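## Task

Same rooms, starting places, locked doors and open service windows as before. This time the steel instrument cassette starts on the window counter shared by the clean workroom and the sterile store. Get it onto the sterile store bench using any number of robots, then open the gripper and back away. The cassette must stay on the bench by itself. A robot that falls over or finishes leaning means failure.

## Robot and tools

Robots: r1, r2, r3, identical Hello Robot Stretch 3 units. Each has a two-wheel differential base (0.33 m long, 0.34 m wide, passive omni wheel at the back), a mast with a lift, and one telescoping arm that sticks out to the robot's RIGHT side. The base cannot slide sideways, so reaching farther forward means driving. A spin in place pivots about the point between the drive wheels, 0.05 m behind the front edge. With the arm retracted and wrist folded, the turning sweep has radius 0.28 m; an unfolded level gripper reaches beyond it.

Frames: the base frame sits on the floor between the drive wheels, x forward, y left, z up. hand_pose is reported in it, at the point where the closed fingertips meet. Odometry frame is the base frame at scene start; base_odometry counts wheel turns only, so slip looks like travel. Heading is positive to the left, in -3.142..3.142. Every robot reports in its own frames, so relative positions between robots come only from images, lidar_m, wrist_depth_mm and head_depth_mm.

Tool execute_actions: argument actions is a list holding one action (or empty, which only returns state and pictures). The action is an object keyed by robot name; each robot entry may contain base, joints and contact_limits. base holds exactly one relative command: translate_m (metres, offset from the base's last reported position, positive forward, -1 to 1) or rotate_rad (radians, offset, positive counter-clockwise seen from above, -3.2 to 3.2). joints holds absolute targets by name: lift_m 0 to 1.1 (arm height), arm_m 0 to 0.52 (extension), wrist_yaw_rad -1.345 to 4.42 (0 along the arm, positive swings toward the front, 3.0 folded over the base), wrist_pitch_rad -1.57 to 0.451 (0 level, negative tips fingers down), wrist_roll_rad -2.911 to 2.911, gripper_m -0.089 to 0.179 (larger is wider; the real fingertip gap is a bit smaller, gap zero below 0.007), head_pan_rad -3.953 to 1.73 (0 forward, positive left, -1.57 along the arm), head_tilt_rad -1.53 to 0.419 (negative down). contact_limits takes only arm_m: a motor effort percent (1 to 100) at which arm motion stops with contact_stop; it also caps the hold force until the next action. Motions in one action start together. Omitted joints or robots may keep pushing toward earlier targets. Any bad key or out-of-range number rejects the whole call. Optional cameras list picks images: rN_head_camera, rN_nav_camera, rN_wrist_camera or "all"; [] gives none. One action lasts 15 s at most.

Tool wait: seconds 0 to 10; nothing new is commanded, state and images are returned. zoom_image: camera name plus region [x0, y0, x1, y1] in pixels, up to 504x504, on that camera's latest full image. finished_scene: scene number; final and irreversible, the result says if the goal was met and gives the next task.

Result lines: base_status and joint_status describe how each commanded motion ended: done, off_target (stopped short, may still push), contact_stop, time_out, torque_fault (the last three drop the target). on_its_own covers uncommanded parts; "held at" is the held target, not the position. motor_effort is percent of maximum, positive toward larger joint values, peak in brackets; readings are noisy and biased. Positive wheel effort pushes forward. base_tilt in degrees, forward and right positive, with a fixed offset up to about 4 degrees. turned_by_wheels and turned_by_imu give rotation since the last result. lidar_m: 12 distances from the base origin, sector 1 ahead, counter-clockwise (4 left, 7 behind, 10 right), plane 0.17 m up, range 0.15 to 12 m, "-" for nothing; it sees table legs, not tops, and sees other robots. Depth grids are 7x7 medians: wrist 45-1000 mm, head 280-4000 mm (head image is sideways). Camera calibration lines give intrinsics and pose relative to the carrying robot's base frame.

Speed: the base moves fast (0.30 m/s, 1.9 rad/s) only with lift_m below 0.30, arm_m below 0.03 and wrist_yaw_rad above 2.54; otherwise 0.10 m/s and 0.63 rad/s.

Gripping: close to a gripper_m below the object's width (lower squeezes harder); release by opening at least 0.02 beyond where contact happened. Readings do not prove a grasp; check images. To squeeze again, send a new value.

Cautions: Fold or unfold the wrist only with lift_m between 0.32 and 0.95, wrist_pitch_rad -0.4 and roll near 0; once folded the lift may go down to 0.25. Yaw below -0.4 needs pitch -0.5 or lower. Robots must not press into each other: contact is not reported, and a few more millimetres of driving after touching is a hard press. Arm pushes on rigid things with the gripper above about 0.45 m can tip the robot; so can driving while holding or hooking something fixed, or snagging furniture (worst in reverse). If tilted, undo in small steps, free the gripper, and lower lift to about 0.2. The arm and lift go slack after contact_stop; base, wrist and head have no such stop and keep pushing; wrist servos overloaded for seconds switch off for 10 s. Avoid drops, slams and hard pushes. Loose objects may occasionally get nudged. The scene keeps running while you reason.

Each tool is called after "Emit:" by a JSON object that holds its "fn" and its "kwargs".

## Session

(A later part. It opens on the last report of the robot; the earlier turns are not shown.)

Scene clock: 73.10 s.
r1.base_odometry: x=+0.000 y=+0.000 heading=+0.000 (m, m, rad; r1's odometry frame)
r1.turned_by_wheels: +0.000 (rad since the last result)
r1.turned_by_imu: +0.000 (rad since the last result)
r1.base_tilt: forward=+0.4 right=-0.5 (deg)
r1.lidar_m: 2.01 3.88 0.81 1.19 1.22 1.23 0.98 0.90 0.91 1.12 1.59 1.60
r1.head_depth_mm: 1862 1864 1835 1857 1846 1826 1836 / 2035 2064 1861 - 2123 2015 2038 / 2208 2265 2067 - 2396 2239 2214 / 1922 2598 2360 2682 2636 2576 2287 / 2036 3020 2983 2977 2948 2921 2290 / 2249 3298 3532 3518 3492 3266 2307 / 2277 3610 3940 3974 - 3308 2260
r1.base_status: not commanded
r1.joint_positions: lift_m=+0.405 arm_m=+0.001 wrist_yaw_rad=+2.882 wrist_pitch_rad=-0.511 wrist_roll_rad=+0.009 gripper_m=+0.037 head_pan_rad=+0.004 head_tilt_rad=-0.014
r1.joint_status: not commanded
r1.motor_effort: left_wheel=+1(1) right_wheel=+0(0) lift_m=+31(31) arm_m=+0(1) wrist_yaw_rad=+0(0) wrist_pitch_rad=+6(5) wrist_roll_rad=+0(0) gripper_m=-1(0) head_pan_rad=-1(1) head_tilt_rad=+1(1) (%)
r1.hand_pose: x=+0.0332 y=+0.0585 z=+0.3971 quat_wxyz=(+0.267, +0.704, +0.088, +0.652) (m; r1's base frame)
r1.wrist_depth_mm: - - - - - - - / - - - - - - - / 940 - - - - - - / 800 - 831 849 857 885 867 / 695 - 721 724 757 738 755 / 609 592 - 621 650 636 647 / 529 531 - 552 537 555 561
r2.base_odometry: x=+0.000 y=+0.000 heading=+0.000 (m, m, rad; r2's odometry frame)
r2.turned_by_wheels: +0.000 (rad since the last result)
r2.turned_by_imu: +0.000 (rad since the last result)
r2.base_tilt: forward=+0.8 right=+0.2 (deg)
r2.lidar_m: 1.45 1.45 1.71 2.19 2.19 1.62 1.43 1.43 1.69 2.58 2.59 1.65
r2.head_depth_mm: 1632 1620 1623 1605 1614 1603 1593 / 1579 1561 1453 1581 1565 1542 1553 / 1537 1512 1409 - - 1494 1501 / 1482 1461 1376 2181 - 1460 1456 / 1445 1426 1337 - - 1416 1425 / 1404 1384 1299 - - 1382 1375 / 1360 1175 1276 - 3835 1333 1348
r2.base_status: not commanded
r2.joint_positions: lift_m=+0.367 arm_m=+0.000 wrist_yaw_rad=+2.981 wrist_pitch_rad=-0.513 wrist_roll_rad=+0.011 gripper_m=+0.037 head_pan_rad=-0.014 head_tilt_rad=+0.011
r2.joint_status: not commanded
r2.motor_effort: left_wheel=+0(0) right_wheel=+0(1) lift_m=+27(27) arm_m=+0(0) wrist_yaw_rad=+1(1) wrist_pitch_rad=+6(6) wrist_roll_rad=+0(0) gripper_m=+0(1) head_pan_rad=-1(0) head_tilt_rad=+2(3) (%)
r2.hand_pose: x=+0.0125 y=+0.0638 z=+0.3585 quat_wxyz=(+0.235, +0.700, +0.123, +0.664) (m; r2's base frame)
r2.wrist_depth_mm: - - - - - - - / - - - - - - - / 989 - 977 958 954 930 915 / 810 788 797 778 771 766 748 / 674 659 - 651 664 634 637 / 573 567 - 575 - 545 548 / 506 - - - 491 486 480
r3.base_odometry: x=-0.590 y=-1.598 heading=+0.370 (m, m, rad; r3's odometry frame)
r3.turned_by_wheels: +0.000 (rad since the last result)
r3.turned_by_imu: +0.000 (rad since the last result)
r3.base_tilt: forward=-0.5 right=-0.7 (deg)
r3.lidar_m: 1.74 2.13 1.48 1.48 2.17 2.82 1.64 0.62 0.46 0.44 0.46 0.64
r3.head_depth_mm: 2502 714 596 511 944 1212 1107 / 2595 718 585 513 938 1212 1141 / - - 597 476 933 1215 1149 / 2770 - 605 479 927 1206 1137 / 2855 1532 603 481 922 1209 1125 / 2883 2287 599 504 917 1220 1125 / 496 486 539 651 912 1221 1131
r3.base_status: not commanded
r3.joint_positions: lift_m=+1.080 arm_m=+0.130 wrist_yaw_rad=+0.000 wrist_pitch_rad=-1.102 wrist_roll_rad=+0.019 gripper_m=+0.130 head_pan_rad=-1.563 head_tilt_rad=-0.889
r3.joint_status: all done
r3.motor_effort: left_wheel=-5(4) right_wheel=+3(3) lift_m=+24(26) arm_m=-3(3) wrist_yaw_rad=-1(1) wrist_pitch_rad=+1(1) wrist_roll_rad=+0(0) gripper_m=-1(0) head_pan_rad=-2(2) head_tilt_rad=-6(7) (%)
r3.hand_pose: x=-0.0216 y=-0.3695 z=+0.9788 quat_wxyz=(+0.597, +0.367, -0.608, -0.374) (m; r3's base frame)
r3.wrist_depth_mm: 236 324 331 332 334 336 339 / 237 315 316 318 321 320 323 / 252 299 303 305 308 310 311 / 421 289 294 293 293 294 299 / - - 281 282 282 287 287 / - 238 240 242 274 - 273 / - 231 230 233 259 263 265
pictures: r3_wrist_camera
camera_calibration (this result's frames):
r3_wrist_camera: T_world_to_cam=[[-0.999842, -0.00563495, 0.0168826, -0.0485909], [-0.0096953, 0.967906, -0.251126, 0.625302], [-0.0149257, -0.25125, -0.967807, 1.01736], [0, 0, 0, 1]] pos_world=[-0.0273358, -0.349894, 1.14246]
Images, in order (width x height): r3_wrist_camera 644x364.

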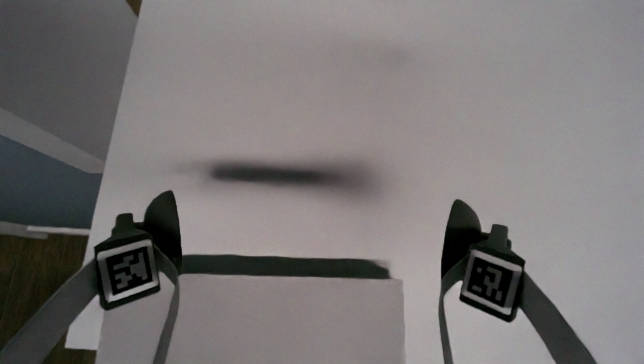

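Emit:
{"fn": "execute_actions", "kwargs": {"actions": [{"r3":{"joints":{"arm_m":0.0}}}], "cameras": []}}

Emit:
{"fn": "execute_actions", "kwargs": {"actions": [{"r3":{"base":{"rotate_rad":0.7}}}], "cameras": []}}

Emit:
{"fn": "execute_actions", "kwargs": {"actions": [{"r3":{"base":{"translate_m":0.38}}}], "cameras": []}}

Emit:
{"fn": "execute_actions", "kwargs": {"actions": [{"r3":{"base":{"rotate_rad":-0.7}}}], "cameras": []}}

Emit:
{"fn": "execute_actions", "kwargs": {"actions": [{"r3":{"base":{"translate_m":-0.25},"joints":{"wrist_pitch_rad":0,"wrist_roll_rad":1.57,"gripper_m":0.1,"lift_m":0.765}}}], "cameras": ["r3_head_camera","r3_wrist_camera"]}}

Scene clock: 81.67 s.
r1.base_odometry: x=+0.000 y=+0.000 heading=+0.000 (m, m, rad; r1's odometry frame)
r1.turned_by_wheels: +0.000 (rad since the last result)
r1.turned_by_imu: +0.000 (rad since the last result)
r1.base_tilt: forward=+0.4 right=-0.5 (deg)
r1.lidar_m: 2.01 3.89 0.81 1.19 1.22 1.23 0.99 0.90 0.91 1.12 1.60 1.60
r1.head_depth_mm: 1865 1857 1860 1847 1834 1832 1842 / 2022 2045 1843 - 2139 2023 1998 / 2227 2305 2074 - 2340 2262 2200 / 1922 2624 2398 2670 2568 2545 2286 / 2010 2974 2987 2921 2945 2928 2290 / 2239 3298 3439 3454 3481 3224 2296 / 2266 3693 3960 - - 3306 2259
r1.base_status: not commanded
r1.joint_positions: lift_m=+0.405 arm_m=+0.001 wrist_yaw_rad=+2.882 wrist_pitch_rad=-0.511 wrist_roll_rad=+0.009 gripper_m=+0.037 head_pan_rad=+0.004 head_tilt_rad=-0.014
r1.joint_status: not commanded
r1.motor_effort: left_wheel=+1(0) right_wheel=+0(0) lift_m=+31(31) arm_m=+0(1) wrist_yaw_rad=+0(0) wrist_pitch_rad=+6(6) wrist_roll_rad=+0(0) gripper_m=-1(1) head_pan_rad=+0(1) head_tilt_rad=+0(1) (%)
r1.hand_pose: x=+0.0332 y=+0.0585 z=+0.3971 quat_wxyz=(+0.267, +0.704, +0.088, +0.652) (m; r1's base frame)
r1.wrist_depth_mm: - - - - - - - / - - - - - - - / 950 - - - - - - / 815 - 841 848 884 882 885 / 685 - 725 711 745 742 750 / 600 600 - 609 649 641 639 / 531 538 - 554 539 562 560
r2.base_odometry: x=+0.000 y=+0.000 heading=+0.000 (m, m, rad; r2's odometry frame)
r2.turned_by_wheels: +0.000 (rad since the last result)
r2.turned_by_imu: +0.000 (rad since the last result)
r2.base_tilt: forward=+0.7 right=+0.2 (deg)
r2.lidar_m: 1.45 1.45 1.71 2.19 2.19 1.62 1.43 1.43 1.69 2.59 2.59 1.65
r2.head_depth_mm: 1622 1613 1611 1615 1608 1608 1598 / 1572 1555 1453 1572 1575 1536 1547 / 1538 1502 1406 - - 1490 1509 / 1485 1458 1370 2183 - 1453 1460 / 1442 1421 1337 - - 1414 1422 / 1397 1383 1302 - - 1376 1379 / 1360 1175 1271 - 3808 1331 1342
r2.base_status: not commanded
r2.joint_positions: lift_m=+0.367 arm_m=+0.000 wrist_yaw_rad=+2.981 wrist_pitch_rad=-0.513 wrist_roll_rad=+0.011 gripper_m=+0.037 head_pan_rad=-0.014 head_tilt_rad=+0.011
r2.joint_status: not commanded
r2.motor_effort: left_wheel=+0(1) right_wheel=+0(0) lift_m=+26(27) arm_m=+0(0) wrist_yaw_rad=+1(2) wrist_pitch_rad=+6(6) wrist_roll_rad=+0(0) gripper_m=+0(0) head_pan_rad=+0(0) head_tilt_rad=+3(2) (%)
r2.hand_pose: x=+0.0125 y=+0.0638 z=+0.3585 quat_wxyz=(+0.235, +0.700, +0.123, +0.664) (m; r2's base frame)
r2.wrist_depth_mm: - - - - - - - / - - - - - - - / - - 978 961 945 941 931 / 818 796 798 783 762 765 746 / 676 663 - 655 652 639 638 / 577 579 - 571 - 553 542 / 504 - - - 489 481 481
r3.base_odometry: x=-0.590 y=-1.598 heading=+0.370 (m, m, rad; r3's odometry frame)
r3.turned_by_wheels: +0.000 (rad since the last result)
r3.turned_by_imu: +0.001 (rad since the last result)
r3.base_tilt: forward=-0.4 right=-0.6 (deg)
r3.lidar_m: 1.74 2.13 1.48 1.48 2.18 2.83 1.64 0.62 0.46 0.44 0.46 0.64
r3.head_depth_mm: - - - 491 948 1209 1110 / - - - - 990 1213 1144 / - - - - 985 1211 1152 / 2863 - 607 460 924 1206 1138 / 2866 735 610 545 925 1215 1123 / 2911 2284 600 505 915 1219 1126 / 495 485 539 651 914 1217 1129
r3.base_status: not commanded
r3.joint_positions: lift_m=+1.080 arm_m=+0.000 wrist_yaw_rad=+0.000 wrist_pitch_rad=-1.103 wrist_roll_rad=+0.019 gripper_m=+0.130 head_pan_rad=-1.563 head_tilt_rad=-0.889
r3.joint_status: all done
r3.motor_effort: left_wheel=-5(5) right_wheel=+3(3) lift_m=+23(24) arm_m=-3(2) wrist_yaw_rad=+0(0) wrist_pitch_rad=+0(1) wrist_roll_rad=+0(0) gripper_m=-1(1) head_pan_rad=-2(2) head_tilt_rad=-7(6) (%)
r3.hand_pose: x=-0.0216 y=-0.2393 z=+0.9788 quat_wxyz=(+0.597, +0.367, -0.608, -0.374) (m; r3's base frame)
r3.wrist_depth_mm: 341 330 329 332 333 339 336 / 436 317 318 320 319 319 323 / 613 272 268 272 305 308 308 / - 284 261 261 295 295 299 / - - - - - - - / - - - - - - - / - - - - - - -
pictures: none
No camera images: the call's "cameras" was empty. Leave "cameras" out to get every camera's image.

Scene clock: 83.73 s.
r1.base_odometry: x=+0.000 y=+0.000 heading=+0.000 (m, m, rad; r1's odometry frame)
r1.turned_by_wheels: +0.000 (rad since the last result)
r1.turned_by_imu: +0.000 (rad since the last result)
r1.base_tilt: forward=+0.4 right=-0.5 (deg)
r1.lidar_m: 2.02 3.90 0.81 1.19 1.22 1.23 0.98 0.90 0.90 1.12 1.59 1.60
r1.head_depth_mm: 1864 1850 1862 1837 1866 1847 1844 / 1997 2042 1878 - 2127 2038 2028 / 2181 2262 2100 - 2361 2274 2203 / 1913 2583 2379 2668 2587 2573 2303 / 2020 2991 2960 2944 3013 2983 2295 / 2279 3318 3477 3469 3472 3216 2274 / 2273 3587 3834 - - 3303 2270
r1.base_status: not commanded
r1.joint_positions: lift_m=+0.405 arm_m=+0.001 wrist_yaw_rad=+2.882 wrist_pitch_rad=-0.511 wrist_roll_rad=+0.009 gripper_m=+0.037 head_pan_rad=+0.004 head_tilt_rad=-0.014
r1.joint_status: not commanded
r1.motor_effort: left_wheel=+0(1) right_wheel=+0(0) lift_m=+31(31) arm_m=+0(0) wrist_yaw_rad=+0(0) wrist_pitch_rad=+6(6) wrist_roll_rad=+0(0) gripper_m=-1(1) head_pan_rad=-1(1) head_tilt_rad=+1(0) (%)
r1.hand_pose: x=+0.0332 y=+0.0585 z=+0.3971 quat_wxyz=(+0.267, +0.704, +0.088, +0.652) (m; r1's base frame)
r1.wrist_depth_mm: - - - - - - - / - - - - - - - / 951 - - - - - - / 803 - 843 856 870 880 895 / 695 - 728 713 753 740 753 / 598 596 - 624 645 642 639 / 525 534 - 556 543 555 559
r2.base_odometry: x=+0.000 y=+0.000 heading=+0.000 (m, m, rad; r2's odometry frame)
r2.turned_by_wheels: +0.000 (rad since the last result)
r2.turned_by_imu: +0.000 (rad since the last result)
r2.base_tilt: forward=+0.9 right=+0.1 (deg)
r2.lidar_m: 1.45 1.45 1.71 2.19 2.19 1.62 1.43 1.43 1.68 2.59 2.59 1.65
r2.head_depth_mm: 1625 1624 1620 1614 1614 1598 1591 / 1570 1564 1453 1578 1583 1539 1543 / 1529 1504 1404 - - 1496 1500 / 1485 1460 1373 - - 1459 1459 / 1443 1427 1335 - - 1408 1414 / 1406 1385 1299 - - 1378 1381 / 1363 1173 1267 - 3781 1335 1345
r2.base_status: not commanded
r2.joint_positions: lift_m=+0.367 arm_m=+0.000 wrist_yaw_rad=+2.981 wrist_pitch_rad=-0.513 wrist_roll_rad=+0.011 gripper_m=+0.037 head_pan_rad=-0.014 head_tilt_rad=+0.011
r2.joint_status: not commanded
r2.motor_effort: left_wheel=+1(0) right_wheel=-1(1) lift_m=+27(27) arm_m=+0(0) wrist_yaw_rad=+1(1) wrist_pitch_rad=+6(6) wrist_roll_rad=+0(0) gripper_m=-1(0) head_pan_rad=+0(0) head_tilt_rad=+3(2) (%)
r2.hand_pose: x=+0.0125 y=+0.0638 z=+0.3585 quat_wxyz=(+0.235, +0.700, +0.123, +0.664) (m; r2's base frame)
r2.wrist_depth_mm: - - - - - - - / - - - - - - - / - 996 961 978 951 946 919 / 788 786 799 779 772 760 741 / 676 670 - 658 658 646 631 / 575 571 - 573 - 547 547 / 504 - - - 490 485 478
r3.base_odometry: x=-0.590 y=-1.598 heading=+1.070 (m, m, rad; r3's odometry frame)
r3.turned_by_wheels: +0.700 (rad since the last result)
r3.turned_by_imu: +0.712 (rad since the last result)
r3.base_tilt: forward=-0.4 right=-0.6 (deg)
r3.lidar_m: 2.27 1.48 2.09 1.77 2.74 1.01 0.53 0.44 0.44 0.50 0.80 2.04
r3.head_depth_mm: - - - 454 810 1044 1106 / - - - - 955 1180 1147 / - - - - 1158 1238 1149 / 507 - 744 1032 1301 1246 1137 / 558 672 839 1055 1386 1254 1125 / 615 753 976 1354 1416 1257 1127 / 684 863 1120 1562 1423 1256 1133
r3.base_status: done
r3.joint_positions: lift_m=+1.080 arm_m=+0.000 wrist_yaw_rad=+0.000 wrist_pitch_rad=-1.103 wrist_roll_rad=+0.019 gripper_m=+0.130 head_pan_rad=-1.563 head_tilt_rad=-0.889
r3.joint_status: not commanded
r3.motor_effort: left_wheel=-5(12) right_wheel=+3(7) lift_m=+23(23) arm_m=-3(3) wrist_yaw_rad=+1(1) wrist_pitch_rad=+1(1) wrist_roll_rad=+0(0) gripper_m=-1(1) head_pan_rad=-2(2) head_tilt_rad=-7(7) (%)
r3.hand_pose: x=-0.0216 y=-0.2393 z=+0.9788 quat_wxyz=(+0.597, +0.367, -0.608, -0.374) (m; r3's base frame)
r3.wrist_depth_mm: - - 786 509 372 334 340 / - - - 636 437 323 323 / - - - 874 308 308 310 / - - - - 288 264 299 / - - - - - 255 255 / - - - - - - 245 / - - - - - - 238
pictures: none
No camera images: the call's "cameras" was empty. Leave "cameras" out to get every camera's image.

Scene clock: 88.47 s.
r1.base_odometry: x=+0.000 y=+0.000 heading=+0.000 (m, m, rad; r1's odometry frame)
r1.turned_by_wheels: +0.000 (rad since the last result)
r1.turned_by_imu: +0.000 (rad since the last result)
r1.base_tilt: forward=+0.4 right=-0.5 (deg)
r1.lidar_m: 2.01 3.88 0.81 1.19 1.22 1.23 0.98 0.90 0.91 1.12 1.59 1.60
r1.head_depth_mm: 1853 1853 1842 1847 1847 1835 1830 / 2017 2051 1852 - 2107 2029 2038 / 2193 2261 2081 - 2391 2247 2182 / 1911 2588 2350 2668 2608 2530 2290 / 2016 3006 2976 2968 2929 2937 2257 / 2261 3340 3451 3475 3514 3225 2273 / 2251 3548 - 3979 - 3301 2267
r1.base_status: not commanded
r1.joint_positions: lift_m=+0.405 arm_m=+0.001 wrist_yaw_rad=+2.882 wrist_pitch_rad=-0.511 wrist_roll_rad=+0.009 gripper_m=+0.037 head_pan_rad=+0.004 head_tilt_rad=-0.014
r1.joint_status: not commanded
r1.motor_effort: left_wheel=+0(1) right_wheel=+0(0) lift_m=+31(31) arm_m=+0(1) wrist_yaw_rad=+0(0) wrist_pitch_rad=+5(6) wrist_roll_rad=+0(0) gripper_m=+0(1) head_pan_rad=+0(0) head_tilt_rad=+1(1) (%)
r1.hand_pose: x=+0.0332 y=+0.0585 z=+0.3971 quat_wxyz=(+0.267, +0.704, +0.088, +0.652) (m; r1's base frame)
r1.wrist_depth_mm: - - - - - - - / - - - - - - - / 953 - - - - - - / 817 - 839 850 861 884 895 / 689 - 735 725 746 746 748 / 601 592 - 619 651 633 644 / 528 540 - 550 537 548 562
r2.base_odometry: x=+0.000 y=+0.000 heading=+0.000 (m, m, rad; r2's odometry frame)
r2.turned_by_wheels: +0.000 (rad since the last result)
r2.turned_by_imu: +0.000 (rad since the last result)
r2.base_tilt: forward=+0.7 right=+0.1 (deg)
r2.lidar_m: 1.45 1.45 1.71 2.19 2.20 1.62 1.43 1.43 1.69 2.58 2.59 1.65
r2.head_depth_mm: 1625 1621 1611 1616 1596 1600 1600 / 1565 1564 1452 1582 1578 1538 1547 / 1527 1513 1410 - - 1492 1499 / 1490 1454 1373 - - 1450 1460 / 1438 1430 1336 - - 1414 1414 / 1400 1388 1298 - - 1380 1383 / 1361 1169 1269 - 3863 1338 1344
r2.base_status: not commanded
r2.joint_positions: lift_m=+0.367 arm_m=+0.000 wrist_yaw_rad=+2.981 wrist_pitch_rad=-0.513 wrist_roll_rad=+0.011 gripper_m=+0.037 head_pan_rad=-0.014 head_tilt_rad=+0.011
r2.joint_status: not commanded
r2.motor_effort: left_wheel=+0(0) right_wheel=+0(0) lift_m=+27(27) arm_m=+0(0) wrist_yaw_rad=+1(1) wrist_pitch_rad=+6(6) wrist_roll_rad=+0(0) gripper_m=+0(1) head_pan_rad=+0(0) head_tilt_rad=+3(2) (%)
r2.hand_pose: x=+0.0125 y=+0.0638 z=+0.3585 quat_wxyz=(+0.235, +0.700, +0.123, +0.664) (m; r2's base frame)
r2.wrist_depth_mm: - - - - - - - / - - - - - - - / - 999 969 973 953 924 927 / 809 802 786 773 761 779 760 / 673 660 - 657 665 641 628 / 580 567 - 576 - 542 541 / 504 - - - 489 490 476
r3.base_odometry: x=-0.408 y=-1.265 heading=+1.070 (m, m, rad; r3's odometry frame)
r3.turned_by_wheels: +0.000 (rad since the last result)
r3.turned_by_imu: +0.000 (rad since the last result)
r3.base_tilt: forward=-0.5 right=-0.7 (deg)
r3.lidar_m: 1.95 1.19 1.19 1.79 3.04 1.58 0.84 0.70 0.69 0.77 1.22 1.75
r3.head_depth_mm: - - - 1073 1279 1227 1107 / - - - - 1363 1234 1146 / - - - - 1366 1240 1145 / 792 - 1150 1525 1402 1242 1138 / 861 1047 1307 1598 1409 1251 1124 / 959 1175 1522 1627 1419 1260 1121 / 1070 1347 1779 1628 1422 1259 1127
r3.base_status: done
r3.joint_positions: lift_m=+1.080 arm_m=+0.000 wrist_yaw_rad=+0.000 wrist_pitch_rad=-1.103 wrist_roll_rad=+0.019 gripper_m=+0.130 head_pan_rad=-1.563 head_tilt_rad=-0.889
r3.joint_status: not commanded
r3.motor_effort: left_wheel=-5(7) right_wheel=+3(9) lift_m=+23(23) arm_m=-3(3) wrist_yaw_rad=+1(1) wrist_pitch_rad=+1(1) wrist_roll_rad=+0(0) gripper_m=+0(0) head_pan_rad=-3(2) head_tilt_rad=-7(6) (%)
r3.hand_pose: x=-0.0216 y=-0.2393 z=+0.9788 quat_wxyz=(+0.597, +0.367, -0.608, -0.374) (m; r3's base frame)
r3.wrist_depth_mm: - - - 995 731 583 484 / - - - - 879 668 543 / - - - - - 765 603 / - - - - - 895 694 / - - - - - - 803 / - - - - - - 973 / - - - - - - -
pictures: none
No camera images: the call's "cameras" was empty. Leave "cameras" out to get every camera's image.

Scene clock: 90.53 s.
r1.base_odometry: x=+0.000 y=+0.000 heading=+0.000 (m, m, rad; r1's odometry frame)
r1.turned_by_wheels: +0.000 (rad since the last result)
r1.turned_by_imu: +0.000 (rad since the last result)
r1.base_tilt: forward=+0.3 right=-0.5 (deg)
r1.lidar_m: 2.01 3.91 0.81 1.19 1.22 1.23 0.98 0.90 0.91 1.12 1.59 1.60
r1.head_depth_mm: 1866 1865 1867 1835 1855 1842 1860 / 2008 2033 1853 - 2143 2036 2032 / 2189 2253 2097 - 2418 2293 2214 / 1897 2592 2386 2699 2609 2558 2310 / 2030 2932 2987 2980 2971 2900 2303 / 2239 3299 3484 3486 3503 3277 2269 / 2260 3625 3916 3975 - 3324 2254
r1.base_status: not commanded
r1.joint_positions: lift_m=+0.405 arm_m=+0.001 wrist_yaw_rad=+2.882 wrist_pitch_rad=-0.511 wrist_roll_rad=+0.009 gripper_m=+0.037 head_pan_rad=+0.004 head_tilt_rad=-0.014
r1.joint_status: not commanded
r1.motor_effort: left_wheel=+1(1) right_wheel=+0(0) lift_m=+31(31) arm_m=+0(0) wrist_yaw_rad=+0(0) wrist_pitch_rad=+6(6) wrist_roll_rad=+0(0) gripper_m=-1(0) head_pan_rad=+0(0) head_tilt_rad=+1(1) (%)
r1.hand_pose: x=+0.0332 y=+0.0585 z=+0.3971 quat_wxyz=(+0.267, +0.704, +0.088, +0.652) (m; r1's base frame)
r1.wrist_depth_mm: - - - - - - - / - - - - - - - / 954 - - - - - - / 803 - 848 853 867 869 905 / 684 - 727 717 747 730 734 / 601 596 - 618 645 631 641 / 537 539 - 546 535 553 567
r2.base_odometry: x=+0.000 y=+0.000 heading=+0.000 (m, m, rad; r2's odometry frame)
r2.turned_by_wheels: +0.000 (rad since the last result)
r2.turned_by_imu: +0.000 (rad since the last result)
r2.base_tilt: forward=+0.8 right=+0.2 (deg)
r2.lidar_m: 1.45 1.45 1.71 2.19 2.19 1.62 1.43 1.43 1.69 2.59 2.59 1.65
r2.head_depth_mm: 1633 1623 1617 1615 1615 1598 1588 / 1576 1559 1452 1590 1580 1548 1549 / 1533 1514 1407 - - 1499 1499 / 1477 1462 1373 - - 1456 1451 / 1433 1417 1337 - - 1407 1420 / 1395 1389 1301 - - 1379 1378 / 1368 1172 1273 - 3825 1329 1340
r2.base_status: not commanded
r2.joint_positions: lift_m=+0.367 arm_m=+0.000 wrist_yaw_rad=+2.981 wrist_pitch_rad=-0.513 wrist_roll_rad=+0.011 gripper_m=+0.037 head_pan_rad=-0.014 head_tilt_rad=+0.011
r2.joint_status: not commanded
r2.motor_effort: left_wheel=+0(0) right_wheel=-1(0) lift_m=+26(27) arm_m=+0(0) wrist_yaw_rad=+1(1) wrist_pitch_rad=+6(6) wrist_roll_rad=+0(0) gripper_m=-1(0) head_pan_rad=+0(0) head_tilt_rad=+3(2) (%)
r2.hand_pose: x=+0.0125 y=+0.0638 z=+0.3585 quat_wxyz=(+0.235, +0.700, +0.123, +0.664) (m; r2's base frame)
r2.wrist_depth_mm: - - - - - - - / - - - - - - - / 991 - 983 973 939 934 923 / 821 782 796 777 780 759 757 / 677 666 - 654 665 632 633 / 574 569 - 581 - 554 543 / 504 - - - 482 484 483
r3.base_odometry: x=-0.408 y=-1.265 heading=+0.370 (m, m, rad; r3's odometry frame)
r3.turned_by_wheels: -0.700 (rad since the last result)
r3.turned_by_imu: -0.712 (rad since the last result)
r3.base_tilt: forward=-0.4 right=-0.7 (deg)
r3.lidar_m: 1.75 1.83 2.20 1.19 1.91 1.79 2.58 0.97 0.72 0.69 0.72 0.97
r3.head_depth_mm: - - - 1213 1364 1230 1110 / - - - - 1365 1233 1145 / - - - - 1372 1239 1151 / 616 - 878 1197 1355 1246 1136 / 616 724 876 1029 1360 1254 1124 / 615 722 872 1103 1366 1261 1125 / 612 718 870 1100 1374 1259 1132
r3.base_status: done
r3.joint_positions: lift_m=+1.080 arm_m=+0.000 wrist_yaw_rad=+0.000 wrist_pitch_rad=-1.103 wrist_roll_rad=+0.019 gripper_m=+0.130 head_pan_rad=-1.563 head_tilt_rad=-0.889
r3.joint_status: not commanded
r3.motor_effort: left_wheel=+4(12) right_wheel=-5(9) lift_m=+23(23) arm_m=-3(3) wrist_yaw_rad=+1(1) wrist_pitch_rad=+1(1) wrist_roll_rad=+0(0) gripper_m=+0(0) head_pan_rad=-2(2) head_tilt_rad=-7(7) (%)
r3.hand_pose: x=-0.0216 y=-0.2393 z=+0.9788 quat_wxyz=(+0.597, +0.367, -0.608, -0.374) (m; r3's base frame)
r3.wrist_depth_mm: 723 714 699 676 680 657 639 / 919 914 890 864 850 833 818 / - - - - - - - / - - - - - - - / - - - - - - - / - - - - - - - / - - - - - - -
pictures: none
No camera images: the call's "cameras" was empty. Leave "cameras" out to get every camera's image.

Scene clock: 94.50 s.
r1.base_odometry: x=+0.000 y=+0.000 heading=+0.000 (m, m, rad; r1's odometry frame)
r1.turned_by_wheels: +0.000 (rad since the last result)
r1.turned_by_imu: +0.000 (rad since the last result)
r1.base_tilt: forward=+0.4 right=-0.5 (deg)
r1.lidar_m: 2.01 3.89 0.81 1.19 1.22 1.23 0.99 0.90 0.91 1.12 1.59 1.60
r1.head_depth_mm: 1850 1861 1868 1851 1836 1849 1837 / 2024 2082 1854 - 2118 2028 2030 / 2173 2288 2078 - 2378 2285 2206 / 1921 2622 2379 2688 2609 2535 2294 / 2037 2951 3024 2953 2978 2926 2295 / 2236 3290 3525 3478 3487 3237 2287 / 2254 3631 3978 3932 - 3321 2242
r1.base_status: not commanded
r1.joint_positions: lift_m=+0.405 arm_m=+0.001 wrist_yaw_rad=+2.882 wrist_pitch_rad=-0.511 wrist_roll_rad=+0.009 gripper_m=+0.037 head_pan_rad=+0.004 head_tilt_rad=-0.014
r1.joint_status: not commanded
r1.motor_effort: left_wheel=+1(0) right_wheel=+0(0) lift_m=+30(31) arm_m=-1(1) wrist_yaw_rad=+0(0) wrist_pitch_rad=+6(6) wrist_roll_rad=+0(0) gripper_m=+0(0) head_pan_rad=-1(0) head_tilt_rad=+1(1) (%)
r1.hand_pose: x=+0.0332 y=+0.0585 z=+0.3971 quat_wxyz=(+0.267, +0.704, +0.088, +0.652) (m; r1's base frame)
r1.wrist_depth_mm: - - - - - - - / - - - - - - - / 963 - - - - - - / 810 - 840 873 870 868 895 / 697 - 724 720 741 744 747 / 595 596 - 617 647 638 637 / 525 539 - 546 537 555 558
r2.base_odometry: x=+0.000 y=+0.000 heading=+0.000 (m, m, rad; r2's odometry frame)
r2.turned_by_wheels: +0.000 (rad since the last result)
r2.turned_by_imu: +0.000 (rad since the last result)
r2.base_tilt: forward=+0.7 right=+0.0 (deg)
r2.lidar_m: 1.45 1.45 1.71 2.19 2.19 1.62 1.42 1.43 1.68 2.58 2.58 1.65
r2.head_depth_mm: 1633 1624 1620 1610 1610 1595 1606 / 1579 1558 1451 1574 1581 1539 1549 / 1522 1509 1412 - - 1487 1504 / 1483 1457 1377 - 2415 1456 1462 / 1439 1428 1338 - - 1413 1412 / 1391 1377 1296 - - 1378 1380 / 1369 1177 1268 - 3757 1336 1345
r2.base_status: not commanded
r2.joint_positions: lift_m=+0.367 arm_m=+0.000 wrist_yaw_rad=+2.981 wrist_pitch_rad=-0.513 wrist_roll_rad=+0.011 gripper_m=+0.037 head_pan_rad=-0.014 head_tilt_rad=+0.011
r2.joint_status: not commanded
r2.motor_effort: left_wheel=+0(0) right_wheel=+0(1) lift_m=+28(27) arm_m=+0(0) wrist_yaw_rad=+0(1) wrist_pitch_rad=+6(6) wrist_roll_rad=+0(0) gripper_m=+0(0) head_pan_rad=+0(0) head_tilt_rad=+3(2) (%)
r2.hand_pose: x=+0.0125 y=+0.0638 z=+0.3585 quat_wxyz=(+0.235, +0.700, +0.123, +0.664) (m; r2's base frame)
r2.wrist_depth_mm: - - - - - - - / - - - - - - - / - 999 964 973 958 941 942 / 810 797 786 769 762 755 743 / 680 664 - 650 671 632 625 / 581 572 - 576 - 549 551 / 504 - - - 486 481 476
r3.base_odometry: x=-0.641 y=-1.355 heading=+0.370 (m, m, rad; r3's odometry frame)
r3.turned_by_wheels: +0.000 (rad since the last result)
r3.turned_by_imu: +0.001 (rad since the last result)
r3.base_tilt: forward=-0.5 right=-0.7 (deg)
r3.lidar_m: 2.00 2.09 1.23 1.28 1.61 2.86 2.56 0.97 0.71 0.69 0.72 1.00
r3.head_depth_mm: 2042 714 880 1120 1358 - 1110 / 2039 717 877 1110 - - 1128 / 2809 725 873 1105 - - 1147 / 2841 728 649 1103 1356 1247 1138 / 2878 734 665 1100 1366 1254 1121 / 630 712 867 1095 1359 1253 1127 / 610 715 863 1090 1379 1264 1130
r3.base_status: done
r3.joint_positions: lift_m=+0.765 arm_m=+0.000 wrist_yaw_rad=+0.000 wrist_pitch_rad=-0.026 wrist_roll_rad=+1.566 gripper_m=+0.100 head_pan_rad=-1.563 head_tilt_rad=-0.889
r3.joint_status: all done
r3.motor_effort: left_wheel=+5(7) right_wheel=-4(9) lift_m=+13(19) arm_m=-3(3) wrist_yaw_rad=+0(0) wrist_pitch_rad=+7(7) wrist_roll_rad=+2(6) gripper_m=-1(93) head_pan_rad=-2(3) head_tilt_rad=-7(7) (%)
r3.hand_pose: x=-0.0214 y=-0.4008 z=+0.8730 quat_wxyz=(+0.003, +0.000, -1.000, -0.013) (m; r3's base frame)
r3.wrist_depth_mm: - - - 276 419 424 426 / - - - 275 431 429 443 / - - - 284 447 442 451 / - - - 301 462 465 476 / 487 537 521 309 479 489 485 / 480 485 496 323 502 503 508 / 501 506 507 519 518 516 530
pictures: r3_head_camera (sideways: a quarter turn clockwise sets it upright), r3_wrist_camera
camera_calibration (this result's frames):
r3_head_camera: T_world_to_cam=[[0.04691, 0.797056, -0.602081, 0.806131], [0.998899, -0.0377508, 0.0278514, -0.0455838], [-0.000529902, -0.602724, -0.797949, 0.999138], [0, 0, 0, 1]] pos_world=[0.00824744, -0.042047, 1.28389]
r3_wrist_camera: T_world_to_cam=[[-0.036481, 0.0385794, -0.998589, 0.878132], [0.976696, 0.212865, -0.0274574, 0.15227], [0.211505, -0.97632, -0.0454459, -0.183933], [0, 0, 0, 1]] pos_world=[-0.0777837, -0.245868, 0.872715]
Images, in order (width x height): r3_head_camera 896x504, r3_wrist_camera 644x364.

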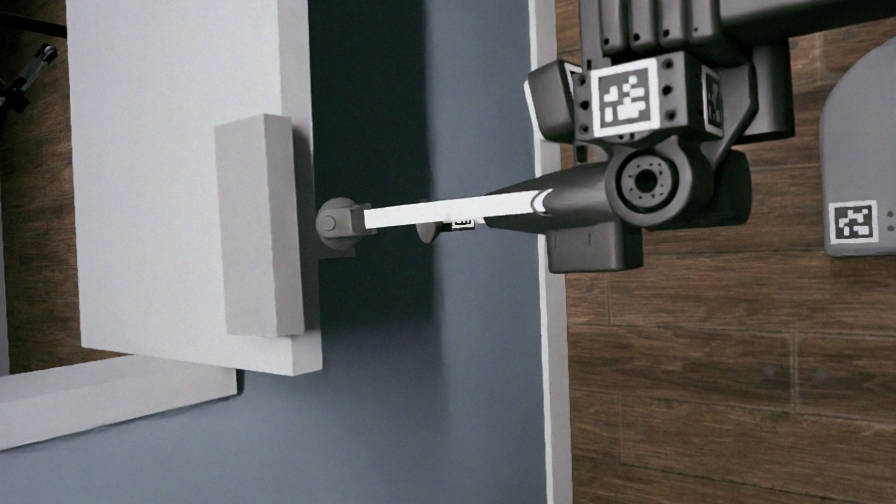

